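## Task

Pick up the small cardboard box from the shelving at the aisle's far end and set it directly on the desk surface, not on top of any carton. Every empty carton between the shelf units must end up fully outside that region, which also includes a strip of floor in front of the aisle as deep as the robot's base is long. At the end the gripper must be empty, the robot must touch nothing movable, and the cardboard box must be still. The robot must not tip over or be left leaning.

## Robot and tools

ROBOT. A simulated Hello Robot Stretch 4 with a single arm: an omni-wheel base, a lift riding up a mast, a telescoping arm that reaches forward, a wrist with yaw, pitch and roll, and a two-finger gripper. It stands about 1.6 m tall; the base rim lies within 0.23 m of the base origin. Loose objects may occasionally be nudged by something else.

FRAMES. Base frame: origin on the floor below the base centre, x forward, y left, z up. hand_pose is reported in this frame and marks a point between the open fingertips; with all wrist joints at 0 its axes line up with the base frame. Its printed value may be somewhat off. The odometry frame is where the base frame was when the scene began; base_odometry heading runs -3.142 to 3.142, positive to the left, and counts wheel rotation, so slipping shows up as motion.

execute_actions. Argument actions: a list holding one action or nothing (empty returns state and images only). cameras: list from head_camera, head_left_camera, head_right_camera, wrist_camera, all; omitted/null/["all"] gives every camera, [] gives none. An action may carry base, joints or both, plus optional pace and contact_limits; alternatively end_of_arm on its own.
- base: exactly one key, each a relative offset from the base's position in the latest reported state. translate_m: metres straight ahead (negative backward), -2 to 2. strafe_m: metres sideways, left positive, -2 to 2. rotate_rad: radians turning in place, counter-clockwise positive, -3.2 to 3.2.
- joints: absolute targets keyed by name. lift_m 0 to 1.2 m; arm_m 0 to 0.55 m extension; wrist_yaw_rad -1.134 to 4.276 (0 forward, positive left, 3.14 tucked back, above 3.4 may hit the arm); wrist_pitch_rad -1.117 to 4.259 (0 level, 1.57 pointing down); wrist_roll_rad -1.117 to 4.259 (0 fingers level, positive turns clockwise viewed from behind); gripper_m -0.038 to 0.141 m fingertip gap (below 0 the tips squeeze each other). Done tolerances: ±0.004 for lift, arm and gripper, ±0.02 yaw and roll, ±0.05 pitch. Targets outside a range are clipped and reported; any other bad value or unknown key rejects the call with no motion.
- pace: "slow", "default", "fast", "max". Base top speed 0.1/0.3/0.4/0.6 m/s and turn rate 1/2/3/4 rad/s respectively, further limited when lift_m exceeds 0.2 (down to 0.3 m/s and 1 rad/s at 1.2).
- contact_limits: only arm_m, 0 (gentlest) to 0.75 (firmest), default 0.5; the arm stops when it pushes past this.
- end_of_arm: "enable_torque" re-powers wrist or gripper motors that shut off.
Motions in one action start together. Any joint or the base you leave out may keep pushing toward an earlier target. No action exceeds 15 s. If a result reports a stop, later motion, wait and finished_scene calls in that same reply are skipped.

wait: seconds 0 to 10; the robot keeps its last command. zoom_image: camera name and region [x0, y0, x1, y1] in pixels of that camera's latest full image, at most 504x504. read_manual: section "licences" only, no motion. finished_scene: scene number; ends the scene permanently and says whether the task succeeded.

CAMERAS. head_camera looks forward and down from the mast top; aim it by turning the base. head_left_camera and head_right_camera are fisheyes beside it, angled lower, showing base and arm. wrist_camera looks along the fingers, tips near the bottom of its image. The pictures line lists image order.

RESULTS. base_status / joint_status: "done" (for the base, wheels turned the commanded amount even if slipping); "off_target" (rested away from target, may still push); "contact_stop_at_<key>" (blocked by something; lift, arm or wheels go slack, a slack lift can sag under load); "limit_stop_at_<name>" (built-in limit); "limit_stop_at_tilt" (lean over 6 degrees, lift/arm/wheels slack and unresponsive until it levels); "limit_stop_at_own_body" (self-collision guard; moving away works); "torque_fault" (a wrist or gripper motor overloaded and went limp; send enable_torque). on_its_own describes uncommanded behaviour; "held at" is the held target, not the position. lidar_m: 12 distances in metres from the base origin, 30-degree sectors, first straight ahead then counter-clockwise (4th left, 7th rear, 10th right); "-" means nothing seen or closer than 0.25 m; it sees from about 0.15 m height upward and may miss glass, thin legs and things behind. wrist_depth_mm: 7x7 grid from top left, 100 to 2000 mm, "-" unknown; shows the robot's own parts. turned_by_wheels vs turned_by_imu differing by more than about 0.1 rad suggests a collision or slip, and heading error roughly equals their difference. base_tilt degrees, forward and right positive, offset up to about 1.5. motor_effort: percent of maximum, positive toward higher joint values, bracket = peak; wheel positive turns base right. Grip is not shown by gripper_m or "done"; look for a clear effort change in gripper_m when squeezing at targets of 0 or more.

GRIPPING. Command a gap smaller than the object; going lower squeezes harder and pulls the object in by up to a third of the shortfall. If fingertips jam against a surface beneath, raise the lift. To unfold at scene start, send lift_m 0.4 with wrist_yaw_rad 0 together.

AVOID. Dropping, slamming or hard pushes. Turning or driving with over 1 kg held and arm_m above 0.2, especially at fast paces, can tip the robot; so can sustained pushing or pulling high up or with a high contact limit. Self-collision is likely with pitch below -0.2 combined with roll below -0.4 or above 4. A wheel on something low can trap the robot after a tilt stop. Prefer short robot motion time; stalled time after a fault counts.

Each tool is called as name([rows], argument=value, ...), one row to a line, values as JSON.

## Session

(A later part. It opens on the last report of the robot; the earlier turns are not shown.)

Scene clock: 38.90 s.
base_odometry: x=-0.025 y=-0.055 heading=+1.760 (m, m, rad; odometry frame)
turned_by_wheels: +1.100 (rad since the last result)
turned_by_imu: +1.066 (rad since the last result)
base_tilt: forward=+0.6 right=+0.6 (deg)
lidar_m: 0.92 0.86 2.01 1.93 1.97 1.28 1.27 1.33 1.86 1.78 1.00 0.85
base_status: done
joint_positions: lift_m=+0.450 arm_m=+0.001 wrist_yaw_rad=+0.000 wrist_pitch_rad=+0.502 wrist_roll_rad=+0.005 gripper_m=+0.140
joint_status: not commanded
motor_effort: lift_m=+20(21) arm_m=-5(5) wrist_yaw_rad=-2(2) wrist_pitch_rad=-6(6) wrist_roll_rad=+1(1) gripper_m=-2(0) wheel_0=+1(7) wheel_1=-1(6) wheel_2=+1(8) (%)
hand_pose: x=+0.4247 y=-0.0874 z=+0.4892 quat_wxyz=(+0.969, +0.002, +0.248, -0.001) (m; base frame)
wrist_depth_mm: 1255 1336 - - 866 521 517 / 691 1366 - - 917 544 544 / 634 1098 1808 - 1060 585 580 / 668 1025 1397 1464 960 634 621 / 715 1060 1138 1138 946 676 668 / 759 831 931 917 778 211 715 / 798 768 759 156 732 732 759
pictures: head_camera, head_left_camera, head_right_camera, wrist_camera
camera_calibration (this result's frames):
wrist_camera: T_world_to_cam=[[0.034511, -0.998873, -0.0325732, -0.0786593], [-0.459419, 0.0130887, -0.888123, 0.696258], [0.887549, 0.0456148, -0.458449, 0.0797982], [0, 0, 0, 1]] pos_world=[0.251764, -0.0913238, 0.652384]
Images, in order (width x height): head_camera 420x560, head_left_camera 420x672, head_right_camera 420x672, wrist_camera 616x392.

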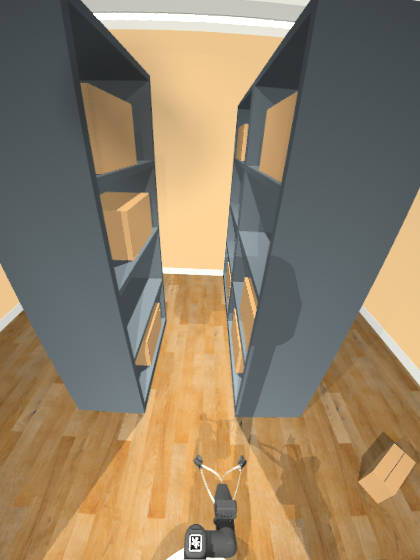

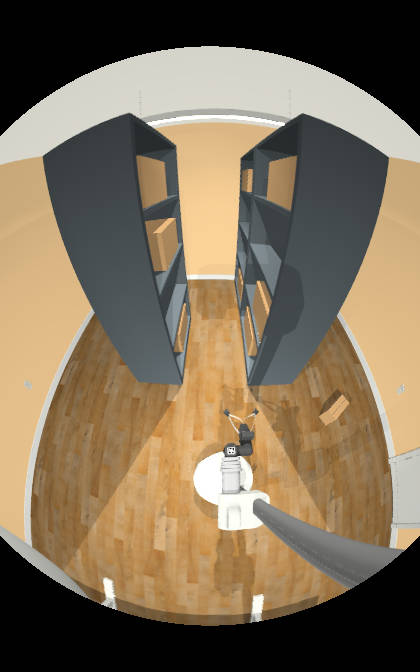

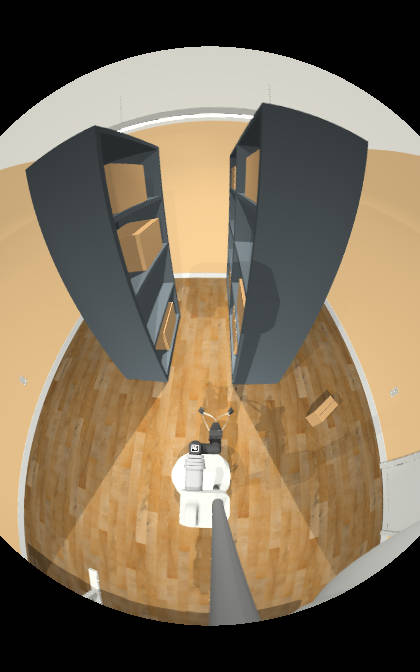

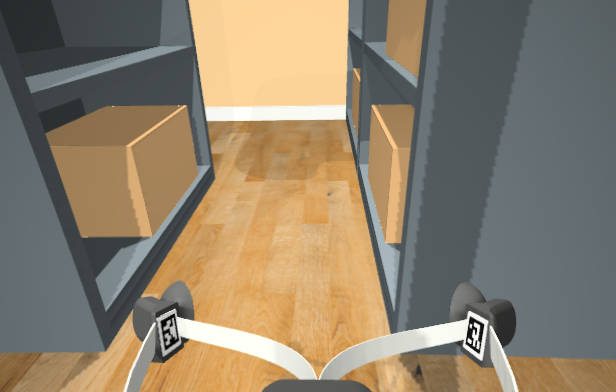

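execute_actions([
  {"base":{"strafe_m":0.05},"joints":{"gripper_m":0.05,"wrist_pitch_rad":0,"lift_m":0.3}},
], cameras=[])

execute_actions([
  {"base":{"translate_m":0.5}},
])

Scene clock: 41.03 s.
base_odometry: x=-0.074 y=-0.065 heading=+1.760 (m, m, rad; odometry frame)
turned_by_wheels: +0.000 (rad since the last result)
turned_by_imu: +0.001 (rad since the last result)
base_tilt: forward=+0.6 right=+0.6 (deg)
lidar_m: 1.14 0.89 1.96 1.88 1.94 1.31 1.27 1.33 1.90 1.83 1.05 0.86
base_status: done
joint_positions: lift_m=+0.300 arm_m=+0.001 wrist_yaw_rad=+0.000 wrist_pitch_rad=+0.003 wrist_roll_rad=+0.005 gripper_m=+0.050
joint_status: all done
motor_effort: lift_m=+17(18) arm_m=-5(5) wrist_yaw_rad=-2(2) wrist_pitch_rad=-7(10) wrist_roll_rad=+1(1) gripper_m=-5(2) wheel_0=+1(6) wheel_1=+0(8) wheel_2=+1(2) (%)
hand_pose: x=+0.4603 y=-0.0874 z=+0.4777 quat_wxyz=(+1.000, +0.002, +0.001, +0.000) (m; base frame)
wrist_depth_mm: 621 946 1537 - 1499 597 591 / 615 1255 1537 - 1255 591 591 / 621 1499 1576 - 1464 585 580 / 621 1499 - - 1464 580 574 / 615 1499 - - 1430 580 580 / 609 931 1182 - 218 574 574 / 609 917 1182 1255 854 574 569
pictures: none
No camera images: the call's "cameras" was empty. Leave "cameras" out to get every camera's image.

Scene clock: 44.20 s.
base_odometry: x=-0.168 y=+0.426 heading=+1.760 (m, m, rad; odometry frame)
turned_by_wheels: +0.000 (rad since the last result)
turned_by_imu: -0.001 (rad since the last result)
base_tilt: forward=+0.6 right=+0.5 (deg)
lidar_m: 1.15 0.45 0.46 1.88 1.94 1.84 2.14 2.64 1.94 0.95 0.45 0.43
base_status: done
joint_positions: lift_m=+0.300 arm_m=+0.001 wrist_yaw_rad=+0.000 wrist_pitch_rad=+0.002 wrist_roll_rad=+0.005 gripper_m=+0.050
joint_status: not commanded
motor_effort: lift_m=+17(17) arm_m=-5(5) wrist_yaw_rad=-2(3) wrist_pitch_rad=-7(7) wrist_roll_rad=+2(1) gripper_m=-4(3) wheel_0=+0(3) wheel_1=+0(2) wheel_2=+0(11) (%)
hand_pose: x=+0.4603 y=-0.0874 z=+0.4777 quat_wxyz=(+1.000, +0.002, +0.001, +0.000) (m; base frame)
wrist_depth_mm: 891 946 - - 1042 525 351 / 1025 1008 - 1983 1042 521 351 / 1008 1008 1921 1983 1042 525 351 / 1008 1008 - 1863 1025 521 342 / 991 976 1983 1921 1042 946 878 / 778 991 1983 1863 218 759 750 / 597 798 1182 1255 946 492 484
pictures: head_camera, head_left_camera, head_right_camera, wrist_camera
camera_calibration (this result's frames):
wrist_camera: T_world_to_cam=[[0.0459259, -0.998872, -0.0120547, -0.0953117], [0.0222881, 0.013089, -0.999666, 0.533888], [0.998696, 0.0456419, 0.0228641, -0.238162], [0, 0, 0, 1]] pos_world=[0.230329, -0.0913222, 0.538006]
Images, in order (width x height): head_camera 420x560, head_left_camera 420x672, head_right_camera 420x672, wrist_camera 616x392.

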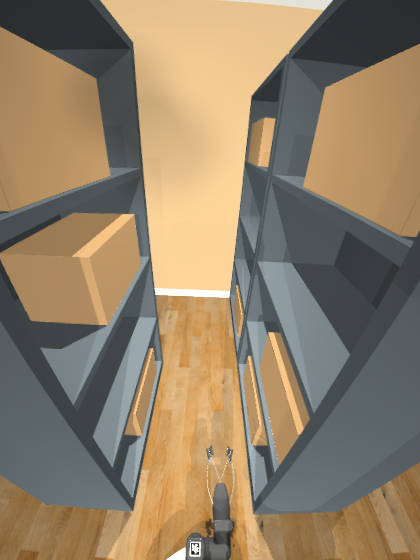

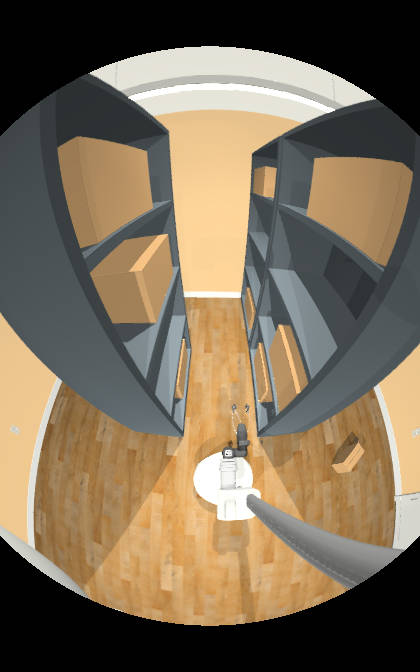

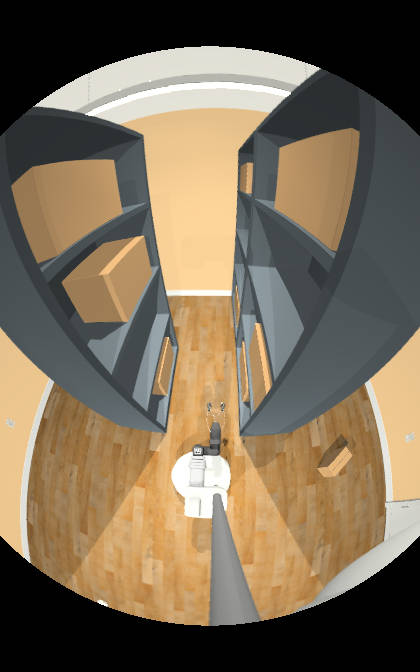

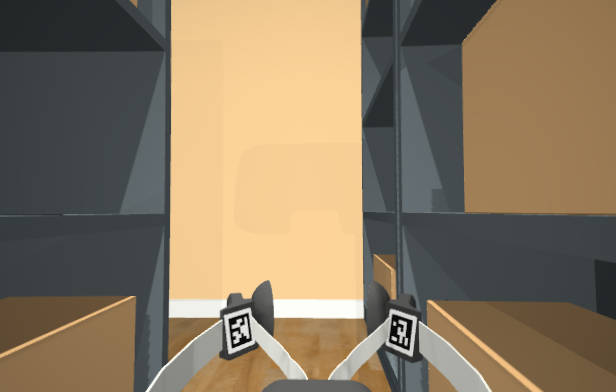

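execute_actions([
  {"base":{"translate_m":0.6}},
])

Scene clock: 47.80 s.
base_odometry: x=-0.282 y=+1.015 heading=+1.760 (m, m, rad; odometry frame)
turned_by_wheels: +0.000 (rad since the last result)
turned_by_imu: -0.001 (rad since the last result)
base_tilt: forward=+0.7 right=+0.6 (deg)
lidar_m: 1.18 0.41 0.32 0.29 0.31 2.85 3.17 3.29 0.28 0.25 0.29 0.39
base_status: done
joint_positions: lift_m=+0.300 arm_m=+0.001 wrist_yaw_rad=+0.000 wrist_pitch_rad=+0.002 wrist_roll_rad=+0.005 gripper_m=+0.050
joint_status: not commanded
motor_effort: lift_m=+17(17) arm_m=-5(5) wrist_yaw_rad=-2(2) wrist_pitch_rad=-6(7) wrist_roll_rad=+2(0) gripper_m=-5(3) wheel_0=+0(6) wheel_1=+0(3) wheel_2=+0(6) (%)
hand_pose: x=+0.4603 y=-0.0874 z=+0.4777 quat_wxyz=(+1.000, +0.002, +0.001, +0.000) (m; base frame)
wrist_depth_mm: 1366 1430 1397 1397 1336 798 373 / 1366 1430 1397 1366 1308 1078 373 / 1366 1366 1397 1336 1308 1308 370 / 1366 1397 1397 1397 1308 569 366 / 1366 1397 1366 1366 1281 574 364 / 1281 1366 1336 1336 218 640 364 / 1255 1336 1182 1255 878 427 362
pictures: head_camera, head_left_camera, head_right_camera, wrist_camera
camera_calibration (this result's frames):
wrist_camera: T_world_to_cam=[[0.0459264, -0.998872, -0.0120527, -0.095313], [0.0223356, 0.0130892, -0.999665, 0.533862], [0.998695, 0.0456418, 0.0229115, -0.238184], [0, 0, 0, 1]] pos_world=[0.230326, -0.0913222, 0.537991]
Images, in order (width x height): head_camera 420x560, head_left_camera 420x672, head_right_camera 420x672, wrist_camera 616x392.

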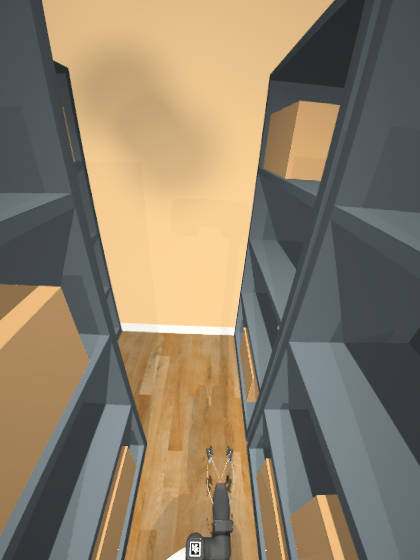

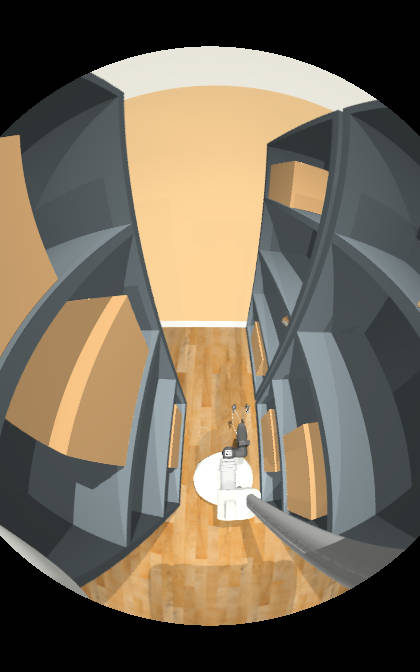

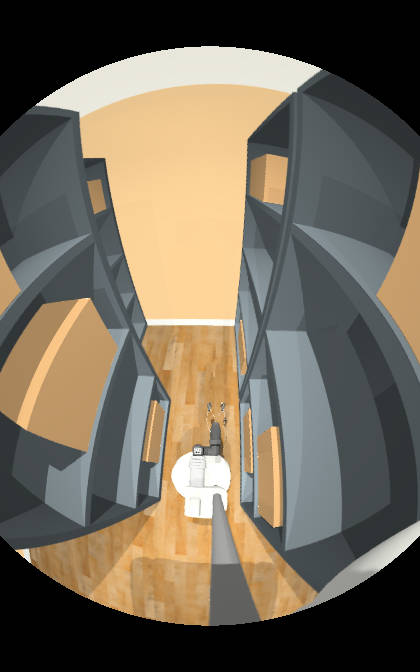

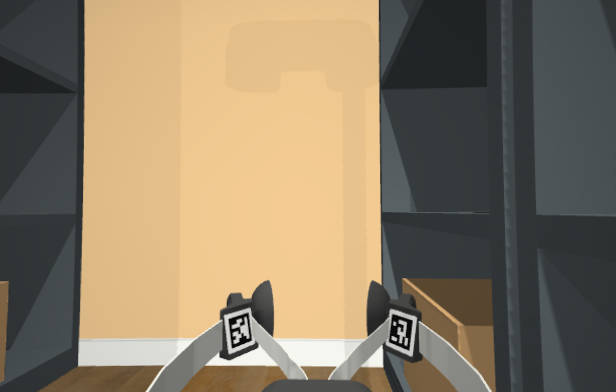

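execute_actions([
  {"base":{"strafe_m":0.025}},
], cameras=[])

execute_actions([
  {"base":{"translate_m":0.6}},
])

Scene clock: 48.80 s.
base_odometry: x=-0.306 y=+1.011 heading=+1.761 (m, m, rad; odometry frame)
turned_by_wheels: +0.000 (rad since the last result)
turned_by_imu: +0.000 (rad since the last result)
base_tilt: forward=+0.7 right=+0.7 (deg)
lidar_m: 1.26 0.40 0.27 0.25 0.29 3.27 3.19 3.30 0.31 0.29 0.31 0.43
base_status: done
joint_positions: lift_m=+0.300 arm_m=+0.001 wrist_yaw_rad=+0.000 wrist_pitch_rad=+0.002 wrist_roll_rad=+0.005 gripper_m=+0.050
joint_status: not commanded
motor_effort: lift_m=+18(17) arm_m=-5(5) wrist_yaw_rad=-2(3) wrist_pitch_rad=-6(6) wrist_roll_rad=+1(2) gripper_m=-5(3) wheel_0=+1(5) wheel_1=+0(9) wheel_2=+0(1) (%)
hand_pose: x=+0.4603 y=-0.0874 z=+0.4777 quat_wxyz=(+1.000, +0.002, +0.001, +0.000) (m; base frame)
wrist_depth_mm: 1366 1430 1397 1397 1336 820 377 / 1397 1397 1397 1397 1308 1160 375 / 1336 1397 1397 1397 1308 1281 370 / 1336 1397 1397 1366 1281 1281 373 / 1336 1397 1336 1336 1308 1255 370 / 1366 1366 1336 1336 218 750 373 / 1229 1336 1182 1229 1008 634 368
pictures: none
No camera images: the call's "cameras" was empty. Leave "cameras" out to get every camera's image.

Scene clock: 52.27 s.
base_odometry: x=-0.419 y=+1.600 heading=+1.761 (m, m, rad; odometry frame)
turned_by_wheels: +0.000 (rad since the last result)
turned_by_imu: -0.001 (rad since the last result)
base_tilt: forward=+0.7 right=+0.6 (deg)
lidar_m: 0.98 1.02 0.52 0.25 0.28 0.40 - 0.45 0.32 0.29 0.31 0.45
base_status: done
joint_positions: lift_m=+0.300 arm_m=+0.001 wrist_yaw_rad=+0.000 wrist_pitch_rad=+0.002 wrist_roll_rad=+0.005 gripper_m=+0.050
joint_status: not commanded
motor_effort: lift_m=+18(17) arm_m=-5(5) wrist_yaw_rad=-2(2) wrist_pitch_rad=-7(6) wrist_roll_rad=+2(1) gripper_m=-3(5) wheel_0=+0(3) wheel_1=+0(3) wheel_2=+0(5) (%)
hand_pose: x=+0.4603 y=-0.0874 z=+0.4776 quat_wxyz=(+1.000, +0.002, +0.001, +0.000) (m; base frame)
wrist_depth_mm: 809 798 798 778 788 723 715 / 798 788 788 778 768 715 707 / 788 788 778 778 768 715 715 / 798 788 788 768 768 699 699 / 778 768 768 768 759 707 699 / 768 778 768 759 218 699 699 / 768 768 759 768 750 699 691
pictures: head_camera, head_left_camera, head_right_camera, wrist_camera
camera_calibration (this result's frames):
wrist_camera: T_world_to_cam=[[0.0459264, -0.998872, -0.0120527, -0.0953132], [0.0223355, 0.0130892, -0.999665, 0.533842], [0.998695, 0.0456418, 0.0229115, -0.238183], [0, 0, 0, 1]] pos_world=[0.230326, -0.0913222, 0.537972]
Images, in order (width x height): head_camera 420x560, head_left_camera 420x672, head_right_camera 420x672, wrist_camera 616x392.

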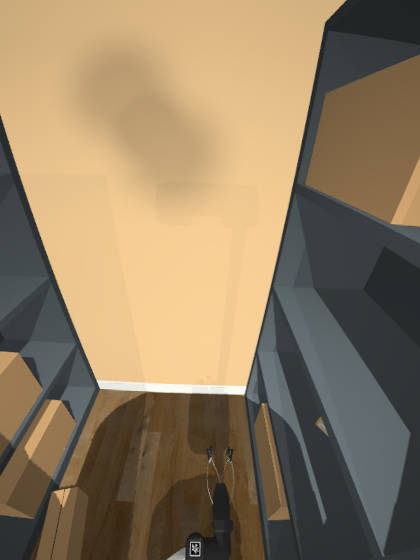

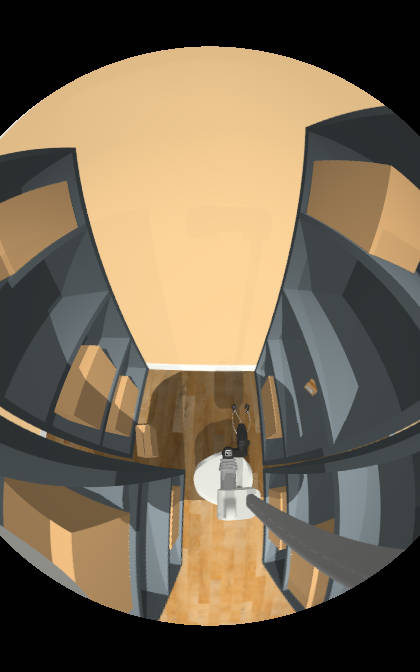

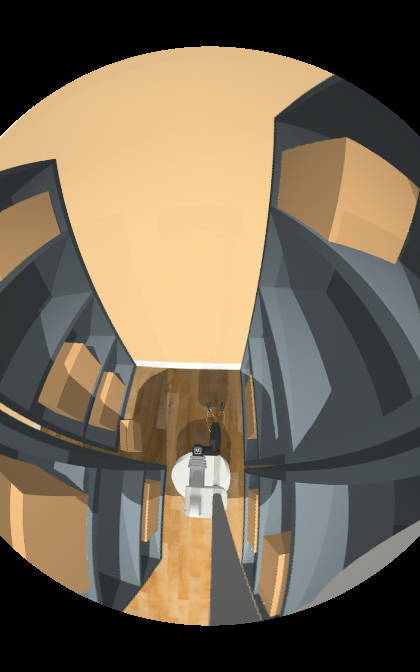

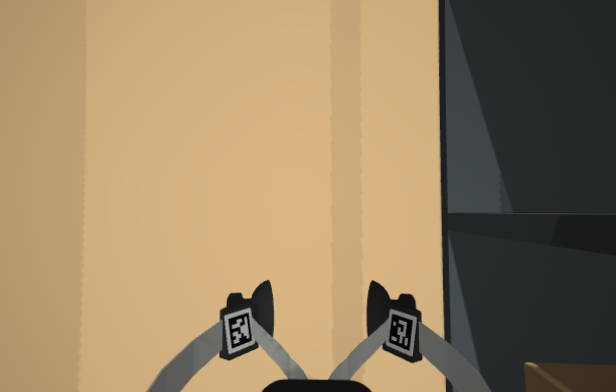

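execute_actions([
  {"base":{"translate_m":0.3},"joints":{"wrist_pitch_rad":1.2,"lift_m":0.42,"gripper_m":0.14}},
], cameras=[])

execute_actions([
  {"base":{"rotate_rad":1.62}},
])

Scene clock: 55.10 s.
base_odometry: x=-0.476 y=+1.894 heading=+1.760 (m, m, rad; odometry frame)
turned_by_wheels: +0.000 (rad since the last result)
turned_by_imu: +0.000 (rad since the last result)
base_tilt: forward=+0.7 right=+0.6 (deg)
lidar_m: 0.68 0.71 0.76 0.53 0.36 0.42 1.14 0.45 0.32 0.29 0.32 0.44
base_status: done
joint_positions: lift_m=+0.420 arm_m=+0.001 wrist_yaw_rad=+0.000 wrist_pitch_rad=+1.201 wrist_roll_rad=+0.005 gripper_m=+0.140
joint_status: all done
motor_effort: lift_m=+22(23) arm_m=-5(5) wrist_yaw_rad=-1(2) wrist_pitch_rad=-1(0) wrist_roll_rad=+1(1) gripper_m=+1(6) wheel_0=+0(6) wheel_1=-1(4) wheel_2=+0(10) (%)
hand_pose: x=+0.2761 y=-0.0874 z=+0.3291 quat_wxyz=(+0.825, +0.002, +0.565, -0.001) (m; base frame)
wrist_depth_mm: 574 574 574 574 569 539 504 / 676 668 661 654 661 591 580 / 668 668 654 654 647 564 549 / 634 627 621 609 603 559 407 / 591 585 580 574 574 549 404 / 554 549 544 544 535 210 407 / 530 517 512 157 500 459 415
pictures: none
No camera images: the call's "cameras" was empty. Leave "cameras" out to get every camera's image.

Scene clock: 57.17 s.
base_odometry: x=-0.476 y=+1.894 heading=-2.903 (m, m, rad; odometry frame)
turned_by_wheels: +1.620 (rad since the last result)
turned_by_imu: +1.570 (rad since the last result)
base_tilt: forward=+0.6 right=+0.6 (deg)
lidar_m: 0.51 0.35 0.42 1.08 0.43 0.32 0.30 0.32 0.47 0.67 0.72 0.74
base_status: done
joint_positions: lift_m=+0.420 arm_m=+0.001 wrist_yaw_rad=+0.000 wrist_pitch_rad=+1.201 wrist_roll_rad=+0.005 gripper_m=+0.140
joint_status: not commanded
motor_effort: lift_m=+22(22) arm_m=-5(5) wrist_yaw_rad=-2(2) wrist_pitch_rad=-1(1) wrist_roll_rad=+0(1) gripper_m=+0(2) wheel_0=+0(5) wheel_1=+1(4) wheel_2=+1(8) (%)
hand_pose: x=+0.2761 y=-0.0874 z=+0.3291 quat_wxyz=(+0.825, +0.002, +0.565, -0.001) (m; base frame)
wrist_depth_mm: 439 591 668 597 627 621 634 / 439 500 488 496 699 676 661 / 436 554 530 591 654 640 627 / 442 609 615 609 603 603 591 / 442 580 585 574 574 569 564 / 466 539 544 544 539 211 525 / 525 512 517 156 504 496 504
pictures: head_camera, head_left_camera, head_right_camera, wrist_camera
camera_calibration (this result's frames):
wrist_camera: T_world_to_cam=[[0.00541063, -0.998874, -0.0471332, -0.0659306], [-0.922903, 0.0131585, -0.384807, 0.448116], [0.384994, 0.0455815, -0.921793, 0.429492], [0, 0, 0, 1]] pos_world=[0.248572, -0.0913298, 0.565234]
Images, in order (width x height): head_camera 420x560, head_left_camera 420x672, head_right_camera 420x672, wrist_camera 616x392.

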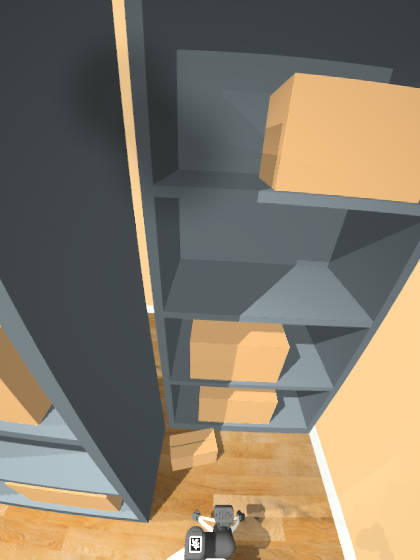

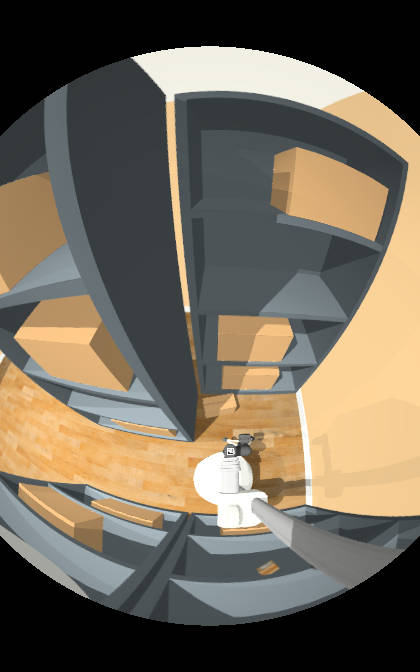

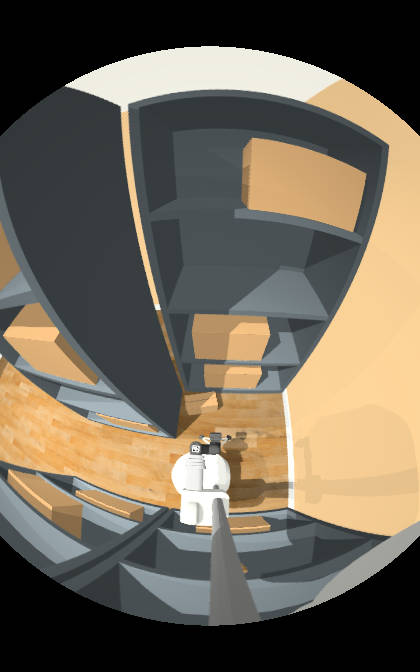

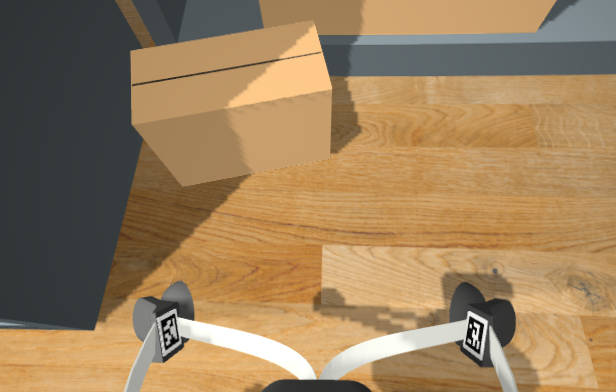

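execute_actions([
  {"base":{"strafe_m":0.12},"joints":{"wrist_pitch_rad":1.57,"wrist_roll_rad":1.37,"arm_m":0.4,"lift_m":0.42}},
], cameras=["head_camera","wrist_camera"])

Scene clock: 59.97 s.
base_odometry: x=-0.448 y=+1.778 heading=-2.903 (m, m, rad; odometry frame)
turned_by_wheels: +0.000 (rad since the last result)
turned_by_imu: +0.001 (rad since the last result)
base_tilt: forward=+0.7 right=+0.6 (deg)
lidar_m: 0.44 0.31 0.41 1.08 0.43 0.29 0.27 0.32 0.45 0.80 0.86 0.57
base_status: done
joint_positions: lift_m=+0.420 arm_m=+0.399 wrist_yaw_rad=+0.000 wrist_pitch_rad=+1.570 wrist_roll_rad=+1.370 gripper_m=+0.140
joint_status: all done
motor_effort: lift_m=+22(22) arm_m=+5(5) wrist_yaw_rad=-3(1) wrist_pitch_rad=+1(5) wrist_roll_rad=+4(7) gripper_m=-2(1) wheel_0=+1(9) wheel_1=-1(7) wheel_2=+0(0) (%)
hand_pose: x=+0.5703 y=-0.0874 z=+0.3095 quat_wxyz=(+0.548, +0.447, +0.547, -0.447) (m; base frame)
wrist_depth_mm: 224 306 473 544 539 530 525 / 233 322 473 539 535 530 525 / 242 342 466 355 530 521 525 / 278 418 469 353 530 521 517 / 469 469 477 353 525 521 512 / 449 459 353 351 521 211 512 / 338 377 353 156 517 508 508
pictures: head_camera, wrist_camera
camera_calibration (this result's frames):
wrist_camera: T_world_to_cam=[[-0.980158, -0.19258, -0.0469341, 0.564077], [-0.191581, 0.981159, -0.0249755, 0.26826], [0.0508596, -0.0154882, -0.998586, 0.507207], [0, 0, 0, 1]] pos_world=[0.578482, -0.14672, 0.539664]
Images, in order (width x height): head_camera 420x560, wrist_camera 616x392.

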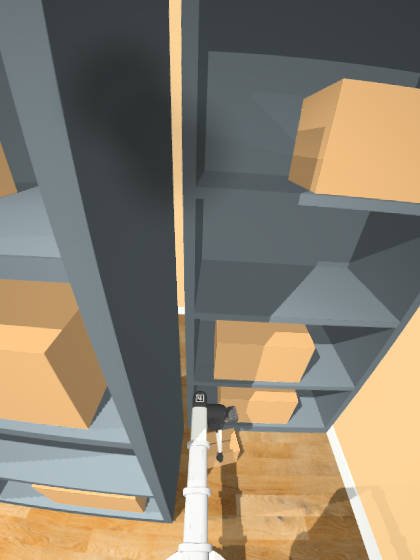

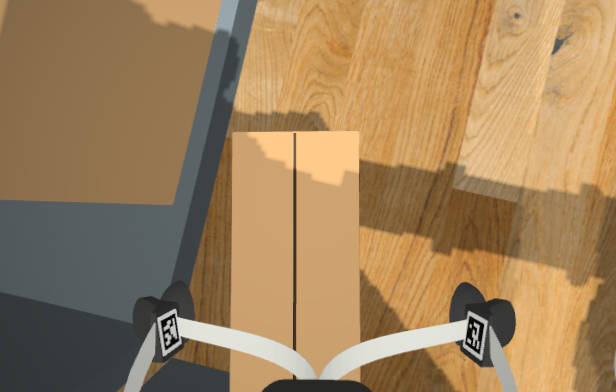

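execute_actions([
  {"joints":{"arm_m":0.422}},
], cameras=[])

execute_actions([
  {"joints":{"lift_m":0.24},"pace":"slow"},
], cameras=["head_camera","wrist_camera"])

Scene clock: 60.90 s.
base_odometry: x=-0.448 y=+1.778 heading=-2.903 (m, m, rad; odometry frame)
turned_by_wheels: +0.000 (rad since the last result)
turned_by_imu: +0.000 (rad since the last result)
base_tilt: forward=+0.7 right=+0.6 (deg)
lidar_m: 0.42 0.29 0.42 1.05 0.42 0.30 0.30 0.33 0.44 0.79 0.86 0.56
base_status: not commanded
joint_positions: lift_m=+0.420 arm_m=+0.421 wrist_yaw_rad=+0.000 wrist_pitch_rad=+1.570 wrist_roll_rad=+1.370 gripper_m=+0.140
joint_status: all done
motor_effort: lift_m=+22(22) arm_m=+5(6) wrist_yaw_rad=-3(3) wrist_pitch_rad=+1(1) wrist_roll_rad=+3(1) gripper_m=+1(1) wheel_0=+1(1) wheel_1=-1(1) wheel_2=+1(1) (%)
hand_pose: x=+0.5923 y=-0.0874 z=+0.3095 quat_wxyz=(+0.548, +0.447, +0.547, -0.447) (m; base frame)
wrist_depth_mm: 199 270 427 539 535 530 525 / 205 283 466 535 535 530 521 / 213 300 466 357 530 530 521 / 241 338 466 355 525 517 521 / 469 466 508 353 521 517 517 / 449 462 525 351 521 211 517 / 338 357 504 156 345 512 512
pictures: none
No camera images: the call's "cameras" was empty. Leave "cameras" out to get every camera's image.

Scene clock: 63.13 s.
base_odometry: x=-0.448 y=+1.778 heading=-2.902 (m, m, rad; odometry frame)
turned_by_wheels: +0.000 (rad since the last result)
turned_by_imu: +0.000 (rad since the last result)
base_tilt: forward=+0.6 right=+0.6 (deg)
lidar_m: 0.46 0.29 0.40 1.09 0.41 0.31 0.30 0.33 0.46 0.80 0.85 0.58
base_status: not commanded
joint_positions: lift_m=+0.241 arm_m=+0.421 wrist_yaw_rad=+0.000 wrist_pitch_rad=+1.569 wrist_roll_rad=+1.370 gripper_m=+0.140
joint_status: all done
motor_effort: lift_m=+12(23) arm_m=+5(5) wrist_yaw_rad=-3(2) wrist_pitch_rad=+3(3) wrist_roll_rad=+2(3) gripper_m=+0(1) wheel_0=+1(1) wheel_1=+0(1) wheel_2=+1(1) (%)
hand_pose: x=+0.5925 y=-0.0874 z=+0.1303 quat_wxyz=(+0.548, +0.448, +0.547, -0.447) (m; base frame)
wrist_depth_mm: 196 265 368 366 359 355 349 / 202 279 182 180 178 353 351 / 211 289 181 178 177 353 347 / 228 289 180 178 176 349 347 / 291 294 180 177 175 349 343 / 286 220 178 175 174 208 342 / 287 289 177 174 172 192 340
pictures: head_camera, wrist_camera
camera_calibration (this result's frames):
wrist_camera: T_world_to_cam=[[-0.980152, -0.192472, -0.0475146, 0.577479], [-0.191457, 0.98118, -0.0250888, 0.267975], [0.0514492, -0.0154938, -0.998555, 0.326755], [0, 0, 0, 1]] pos_world=[0.600511, -0.14672, 0.360445]
Images, in order (width x height): head_camera 420x560, wrist_camera 616x392.

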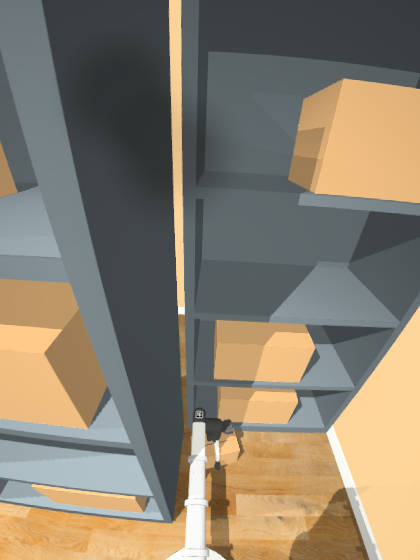

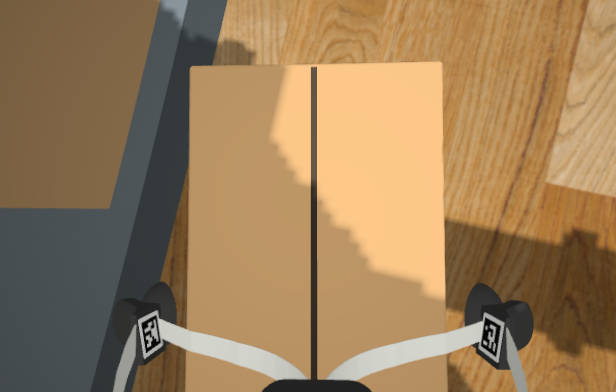

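execute_actions([
  {"joints":{"gripper_m":0.03}},
], cameras=[])

execute_actions([
  {"joints":{"lift_m":0.55},"pace":"slow"},
], cameras=[])

execute_actions([
  {"joints":{"arm_m":0.0,"wrist_roll_rad":1.57}},
])

Scene clock: 65.70 s.
base_odometry: x=-0.448 y=+1.778 heading=-2.902 (m, m, rad; odometry frame)
turned_by_wheels: +0.000 (rad since the last result)
turned_by_imu: +0.000 (rad since the last result)
base_tilt: forward=+0.6 right=+0.7 (deg)
lidar_m: 0.42 0.30 0.43 1.05 0.41 0.30 0.30 0.31 0.47 0.81 0.85 0.56
base_status: not commanded
joint_positions: lift_m=+0.240 arm_m=+0.421 wrist_yaw_rad=+0.000 wrist_pitch_rad=+1.570 wrist_roll_rad=+1.370 gripper_m=+0.031
joint_status: all done
motor_effort: lift_m=+17(17) arm_m=+4(5) wrist_yaw_rad=-4(4) wrist_pitch_rad=+2(9) wrist_roll_rad=+2(3) gripper_m=-34(32) wheel_0=+1(1) wheel_1=+0(0) wheel_2=+1(1) (%)
hand_pose: x=+0.5925 y=-0.0874 z=+0.1299 quat_wxyz=(+0.548, +0.447, +0.547, -0.447) (m; base frame)
wrist_depth_mm: 198 268 342 362 357 351 349 / 204 283 163 162 160 349 347 / 213 287 163 161 159 347 345 / 243 286 161 160 158 345 345 / 286 298 160 159 158 343 342 / 285 285 159 158 157 186 342 / 283 171 158 157 156 162 338
pictures: none
No camera images: the call's "cameras" was empty. Leave "cameras" out to get every camera's image.

Scene clock: 68.80 s.
base_odometry: x=-0.448 y=+1.778 heading=-2.902 (m, m, rad; odometry frame)
turned_by_wheels: +0.000 (rad since the last result)
turned_by_imu: +0.001 (rad since the last result)
base_tilt: forward=+0.6 right=+0.6 (deg)
lidar_m: 0.44 0.29 0.38 1.07 0.44 0.31 0.28 0.32 0.46 0.80 0.85 0.55
base_status: not commanded
joint_positions: lift_m=+0.550 arm_m=+0.421 wrist_yaw_rad=+0.000 wrist_pitch_rad=+1.570 wrist_roll_rad=+1.370 gripper_m=+0.031
joint_status: all done
motor_effort: lift_m=+22(26) arm_m=+4(4) wrist_yaw_rad=-3(4) wrist_pitch_rad=+2(2) wrist_roll_rad=+4(3) gripper_m=-34(32) wheel_0=+1(1) wheel_1=+0(0) wheel_2=+1(1) (%)
hand_pose: x=+0.5925 y=-0.0874 z=+0.4395 quat_wxyz=(+0.548, +0.447, +0.547, -0.447) (m; base frame)
wrist_depth_mm: 332 330 392 676 668 661 647 / 332 330 163 161 160 654 654 / 329 327 162 160 159 647 647 / 603 355 161 159 158 647 647 / 597 597 161 159 158 640 647 / 452 488 159 158 156 186 640 / 325 171 158 157 156 162 512
pictures: none
No camera images: the call's "cameras" was empty. Leave "cameras" out to get every camera's image.

Scene clock: 71.13 s.
base_odometry: x=-0.448 y=+1.778 heading=-2.902 (m, m, rad; odometry frame)
turned_by_wheels: +0.000 (rad since the last result)
turned_by_imu: +0.000 (rad since the last result)
base_tilt: forward=+0.6 right=+0.6 (deg)
lidar_m: 0.43 0.29 0.41 1.06 0.42 0.28 0.29 0.32 0.45 0.80 0.29 0.26
base_status: not commanded
joint_positions: lift_m=+0.550 arm_m=+0.001 wrist_yaw_rad=+0.000 wrist_pitch_rad=+1.570 wrist_roll_rad=+1.570 gripper_m=+0.031
joint_status: all done
motor_effort: lift_m=+22(22) arm_m=-5(5) wrist_yaw_rad=-1(3) wrist_pitch_rad=+0(2) wrist_roll_rad=+4(6) gripper_m=-34(32) wheel_0=+0(1) wheel_1=+0(0) wheel_2=+1(1) (%)
hand_pose: x=+0.1719 y=-0.0874 z=+0.4395 quat_wxyz=(+0.500, +0.500, +0.500, -0.500) (m; base frame)
wrist_depth_mm: 699 691 683 676 676 661 654 / 683 683 163 161 160 661 647 / 683 683 162 160 159 647 647 / 691 676 161 160 158 439 640 / 683 676 160 159 157 436 389 / 676 668 159 158 156 186 436 / 634 171 158 157 156 161 433
pictures: head_camera, head_left_camera, head_right_camera, wrist_camera
camera_calibration (this result's frames):
wrist_camera: T_world_to_cam=[[-0.998903, 0.00652787, -0.0463707, 0.200072], [0.00768293, 0.999664, -0.024775, 0.162451], [0.0461933, -0.0251041, -0.998617, 0.65719], [0, 0, 0, 1]] pos_world=[0.168246, -0.147204, 0.669583]
Images, in order (width x height): head_camera 420x560, head_left_camera 420x672, head_right_camera 420x672, wrist_camera 616x392.

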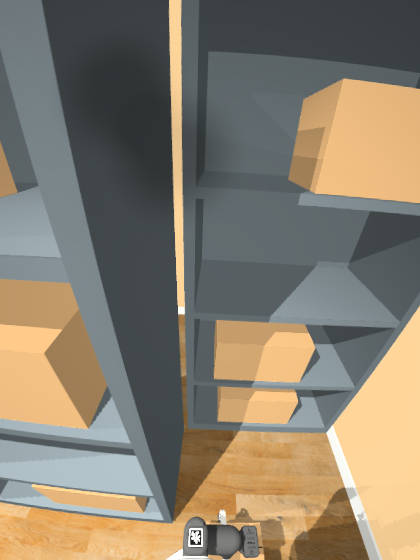

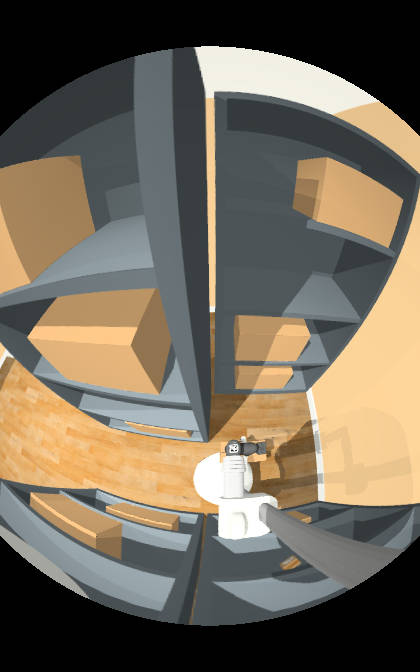

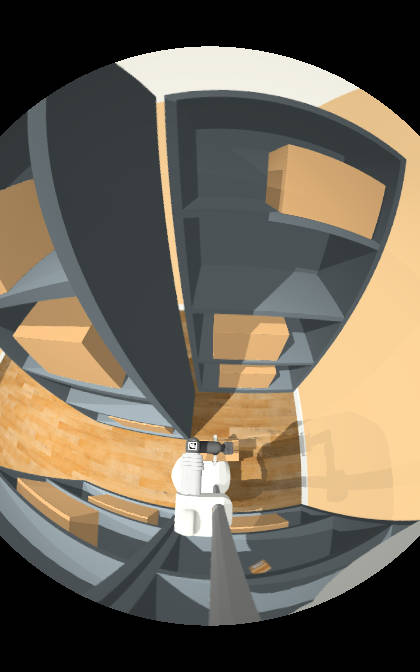

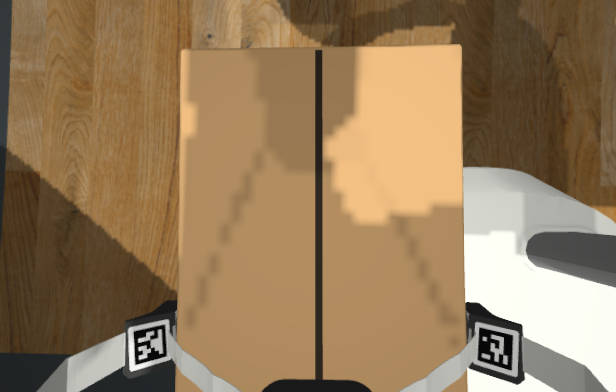

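execute_actions([
  {"base":{"strafe_m":0.4},"pace":"slow"},
], cameras=["head_left_camera"])

Scene clock: 76.40 s.
base_odometry: x=-0.353 y=+1.389 heading=-2.903 (m, m, rad; odometry frame)
turned_by_wheels: +0.000 (rad since the last result)
turned_by_imu: +0.002 (rad since the last result)
base_tilt: forward=+0.6 right=+0.6 (deg)
lidar_m: 0.27 0.30 0.45 2.71 0.40 0.30 0.27 0.30 0.42 1.19 0.28 0.26
base_status: done
joint_positions: lift_m=+0.550 arm_m=+0.001 wrist_yaw_rad=+0.000 wrist_pitch_rad=+1.570 wrist_roll_rad=+1.570 gripper_m=+0.031
joint_status: not commanded
motor_effort: lift_m=+23(22) arm_m=-5(5) wrist_yaw_rad=-2(2) wrist_pitch_rad=+0(0) wrist_roll_rad=+3(2) gripper_m=-33(33) wheel_0=-2(7) wheel_1=+0(4) wheel_2=+0(1) (%)
hand_pose: x=+0.1719 y=-0.0874 z=+0.4395 quat_wxyz=(+0.500, +0.500, +0.500, -0.500) (m; base frame)
wrist_depth_mm: 192 252 683 676 683 668 661 / 265 310 163 162 160 661 647 / 442 574 163 161 159 654 640 / 330 603 161 160 159 445 634 / 327 327 160 158 158 439 389 / 324 322 160 158 157 187 433 / 322 171 158 157 156 162 430
pictures: head_left_camera
Images, in order (width x height): head_left_camera 420x672.

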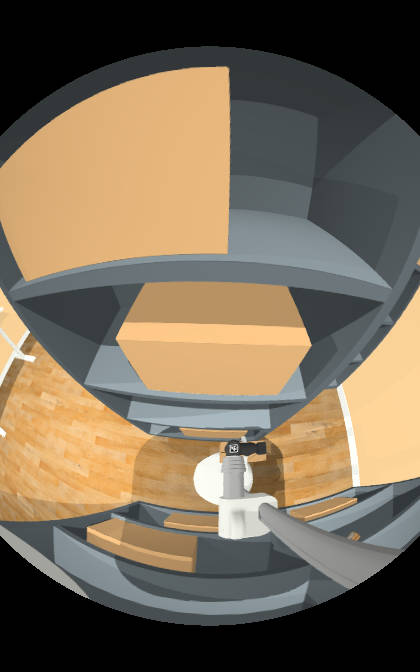

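execute_actions([
  {"base":{"translate_m":-0.012},"pace":"slow"},
], cameras=[])

execute_actions([
  {"base":{"strafe_m":0.4},"pace":"slow"},
], cameras=["head_left_camera"])

Scene clock: 77.53 s.
base_odometry: x=-0.341 y=+1.392 heading=-2.903 (m, m, rad; odometry frame)
turned_by_wheels: +0.000 (rad since the last result)
turned_by_imu: +0.000 (rad since the last result)
base_tilt: forward=+0.6 right=+0.6 (deg)
lidar_m: 0.29 0.31 0.46 2.73 0.39 0.26 0.27 0.30 0.42 1.17 0.29 0.25
base_status: done
joint_positions: lift_m=+0.550 arm_m=+0.001 wrist_yaw_rad=+0.000 wrist_pitch_rad=+1.570 wrist_roll_rad=+1.570 gripper_m=+0.031
joint_status: not commanded
motor_effort: lift_m=+23(22) arm_m=-5(5) wrist_yaw_rad=-2(2) wrist_pitch_rad=+0(1) wrist_roll_rad=+2(3) gripper_m=-32(32) wheel_0=-1(4) wheel_1=+0(0) wheel_2=+1(2) (%)
hand_pose: x=+0.1719 y=-0.0874 z=+0.4395 quat_wxyz=(+0.500, +0.500, +0.500, -0.500) (m; base frame)
wrist_depth_mm: 214 276 691 683 668 654 654 / 310 315 163 162 160 654 654 / 597 569 163 160 160 654 647 / 615 603 161 159 158 442 640 / 329 327 160 158 158 436 394 / 325 324 160 158 156 187 433 / 324 171 158 157 156 162 430
pictures: none
No camera images: the call's "cameras" was empty. Leave "cameras" out to get every camera's image.

Scene clock: 82.67 s.
base_odometry: x=-0.247 y=+1.004 heading=-2.902 (m, m, rad; odometry frame)
turned_by_wheels: +0.000 (rad since the last result)
turned_by_imu: +0.002 (rad since the last result)
base_tilt: forward=+0.6 right=+0.7 (deg)
lidar_m: 0.30 0.34 2.40 2.33 2.47 0.27 0.25 0.26 0.43 1.27 0.30 0.26
base_status: done
joint_positions: lift_m=+0.550 arm_m=+0.001 wrist_yaw_rad=+0.000 wrist_pitch_rad=+1.570 wrist_roll_rad=+1.570 gripper_m=+0.031
joint_status: not commanded
motor_effort: lift_m=+22(22) arm_m=-5(5) wrist_yaw_rad=-2(1) wrist_pitch_rad=-1(1) wrist_roll_rad=+3(3) gripper_m=-33(35) wheel_0=-1(2) wheel_1=+0(3) wheel_2=+1(0) (%)
hand_pose: x=+0.1719 y=-0.0874 z=+0.4395 quat_wxyz=(+0.500, +0.500, +0.500, -0.500) (m; base frame)
wrist_depth_mm: 334 342 554 676 661 654 661 / 332 343 163 161 160 647 654 / 332 347 163 161 159 654 647 / 329 351 161 160 158 442 621 / 329 404 160 159 158 436 392 / 603 603 160 158 157 187 433 / 597 171 158 157 156 162 430
pictures: head_left_camera
Images, in order (width x height): head_left_camera 420x672.

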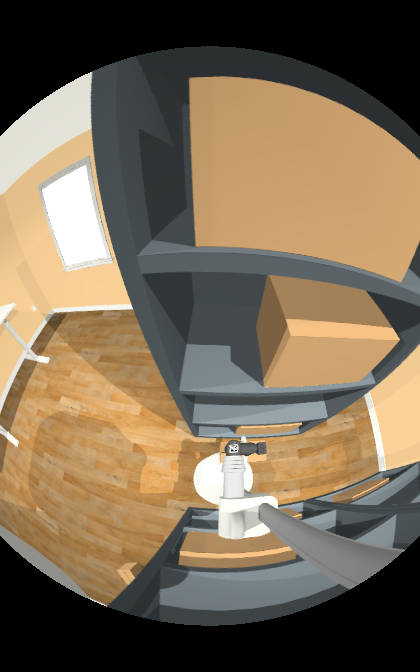

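Drifting towards the rear shelf; correcting forward, then continuing out.

execute_actions([
  {"base":{"translate_m":0.025},"pace":"slow"},
], cameras=[])

execute_actions([
  {"base":{"strafe_m":0.4},"pace":"slow"},
], cameras=[])

execute_actions([
  {"base":{"strafe_m":0.7}},
])

Scene clock: 84.07 s.
base_odometry: x=-0.271 y=+0.998 heading=-2.902 (m, m, rad; odometry frame)
turned_by_wheels: +0.000 (rad since the last result)
turned_by_imu: +0.000 (rad since the last result)
base_tilt: forward=+0.7 right=+0.7 (deg)
lidar_m: 0.28 0.30 2.39 2.31 2.54 0.30 0.27 0.29 0.45 1.40 0.32 0.26
base_status: done
joint_positions: lift_m=+0.550 arm_m=+0.001 wrist_yaw_rad=+0.000 wrist_pitch_rad=+1.570 wrist_roll_rad=+1.570 gripper_m=+0.031
joint_status: not commanded
motor_effort: lift_m=+23(22) arm_m=-5(5) wrist_yaw_rad=-2(2) wrist_pitch_rad=+0(0) wrist_roll_rad=+2(2) gripper_m=-32(33) wheel_0=+0(3) wheel_1=+0(3) wheel_2=+1(3) (%)
hand_pose: x=+0.1719 y=-0.0874 z=+0.4395 quat_wxyz=(+0.500, +0.500, +0.500, -0.500) (m; base frame)
wrist_depth_mm: 332 332 473 668 668 661 654 / 332 330 163 162 161 654 654 / 330 327 163 160 159 654 654 / 329 327 161 160 158 442 647 / 329 329 160 159 158 436 392 / 597 597 160 158 156 186 433 / 603 171 158 157 156 161 433
pictures: none
No camera images: the call's "cameras" was empty. Leave "cameras" out to get every camera's image.

Scene clock: 89.20 s.
base_odometry: x=-0.176 y=+0.609 heading=-2.902 (m, m, rad; odometry frame)
turned_by_wheels: +0.000 (rad since the last result)
turned_by_imu: +0.003 (rad since the last result)
base_tilt: forward=+0.6 right=+0.6 (deg)
lidar_m: 0.71 1.99 1.98 1.92 2.43 1.00 0.50 0.31 0.42 1.09 0.29 0.28
base_status: done
joint_positions: lift_m=+0.550 arm_m=+0.001 wrist_yaw_rad=+0.000 wrist_pitch_rad=+1.570 wrist_roll_rad=+1.570 gripper_m=+0.031
joint_status: not commanded
motor_effort: lift_m=+22(23) arm_m=-5(5) wrist_yaw_rad=-2(2) wrist_pitch_rad=+0(0) wrist_roll_rad=+2(2) gripper_m=-33(33) wheel_0=+1(5) wheel_1=+2(2) wheel_2=+1(4) (%)
hand_pose: x=+0.1719 y=-0.0874 z=+0.4395 quat_wxyz=(+0.500, +0.500, +0.500, -0.500) (m; base frame)
wrist_depth_mm: 621 609 609 676 668 661 654 / 615 609 163 162 160 647 654 / 204 312 162 160 160 647 640 / 683 676 161 160 158 445 634 / 691 668 160 159 158 439 392 / 676 676 160 158 157 186 430 / 683 171 158 157 156 162 436
pictures: none
No camera images: the call's "cameras" was empty. Leave "cameras" out to get every camera's image.

Scene clock: 92.87 s.
base_odometry: x=-0.010 y=-0.071 heading=-2.902 (m, m, rad; odometry frame)
turned_by_wheels: +0.000 (rad since the last result)
turned_by_imu: +0.003 (rad since the last result)
base_tilt: forward=+0.6 right=+0.6 (deg)
lidar_m: 1.90 1.99 1.27 1.22 1.30 1.85 1.80 1.04 0.88 1.23 0.30 0.25
base_status: done
joint_positions: lift_m=+0.550 arm_m=+0.001 wrist_yaw_rad=+0.000 wrist_pitch_rad=+1.570 wrist_roll_rad=+1.570 gripper_m=+0.031
joint_status: not commanded
motor_effort: lift_m=+22(22) arm_m=-5(5) wrist_yaw_rad=-2(2) wrist_pitch_rad=+0(0) wrist_roll_rad=+3(3) gripper_m=-34(34) wheel_0=+1(7) wheel_1=-1(8) wheel_2=+1(1) (%)
hand_pose: x=+0.1719 y=-0.0874 z=+0.4395 quat_wxyz=(+0.500, +0.500, +0.500, -0.500) (m; base frame)
wrist_depth_mm: 699 691 683 676 661 661 654 / 691 683 163 162 160 647 654 / 691 683 163 160 159 654 654 / 683 683 161 160 158 439 640 / 683 683 160 159 158 439 394 / 676 668 160 158 157 186 430 / 668 171 158 157 156 162 433
pictures: head_camera, head_left_camera, head_right_camera, wrist_camera
camera_calibration (this result's frames):
wrist_camera: T_world_to_cam=[[-0.998903, 0.00652711, -0.0463738, 0.200074], [0.00768225, 0.999664, -0.0247749, 0.162453], [0.0461965, -0.025104, -0.998617, 0.657243], [0, 0, 0, 1]] pos_world=[0.168244, -0.147204, 0.669637]
Images, in order (width x height): head_camera 420x560, head_left_camera 420x672, head_right_camera 420x672, wrist_camera 616x392.

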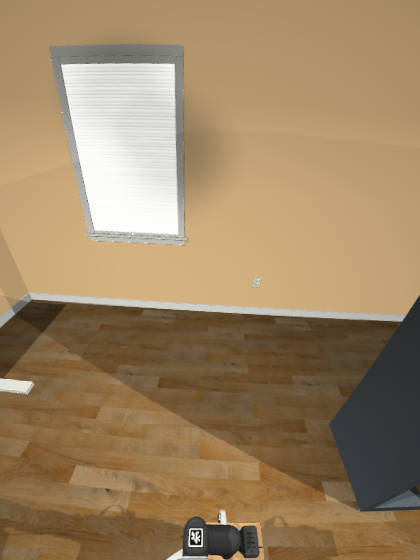

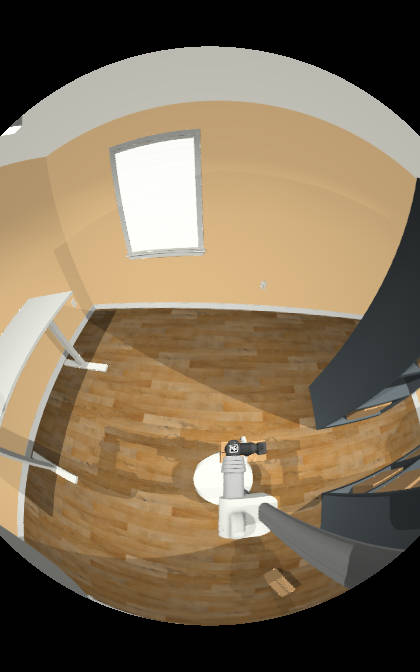

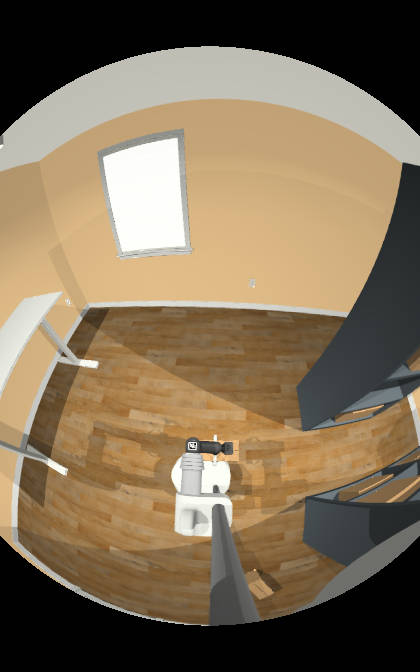

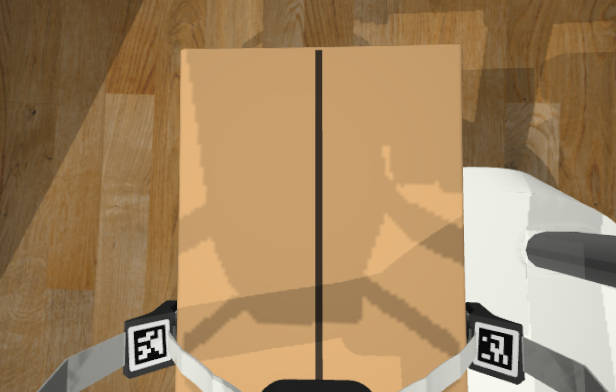

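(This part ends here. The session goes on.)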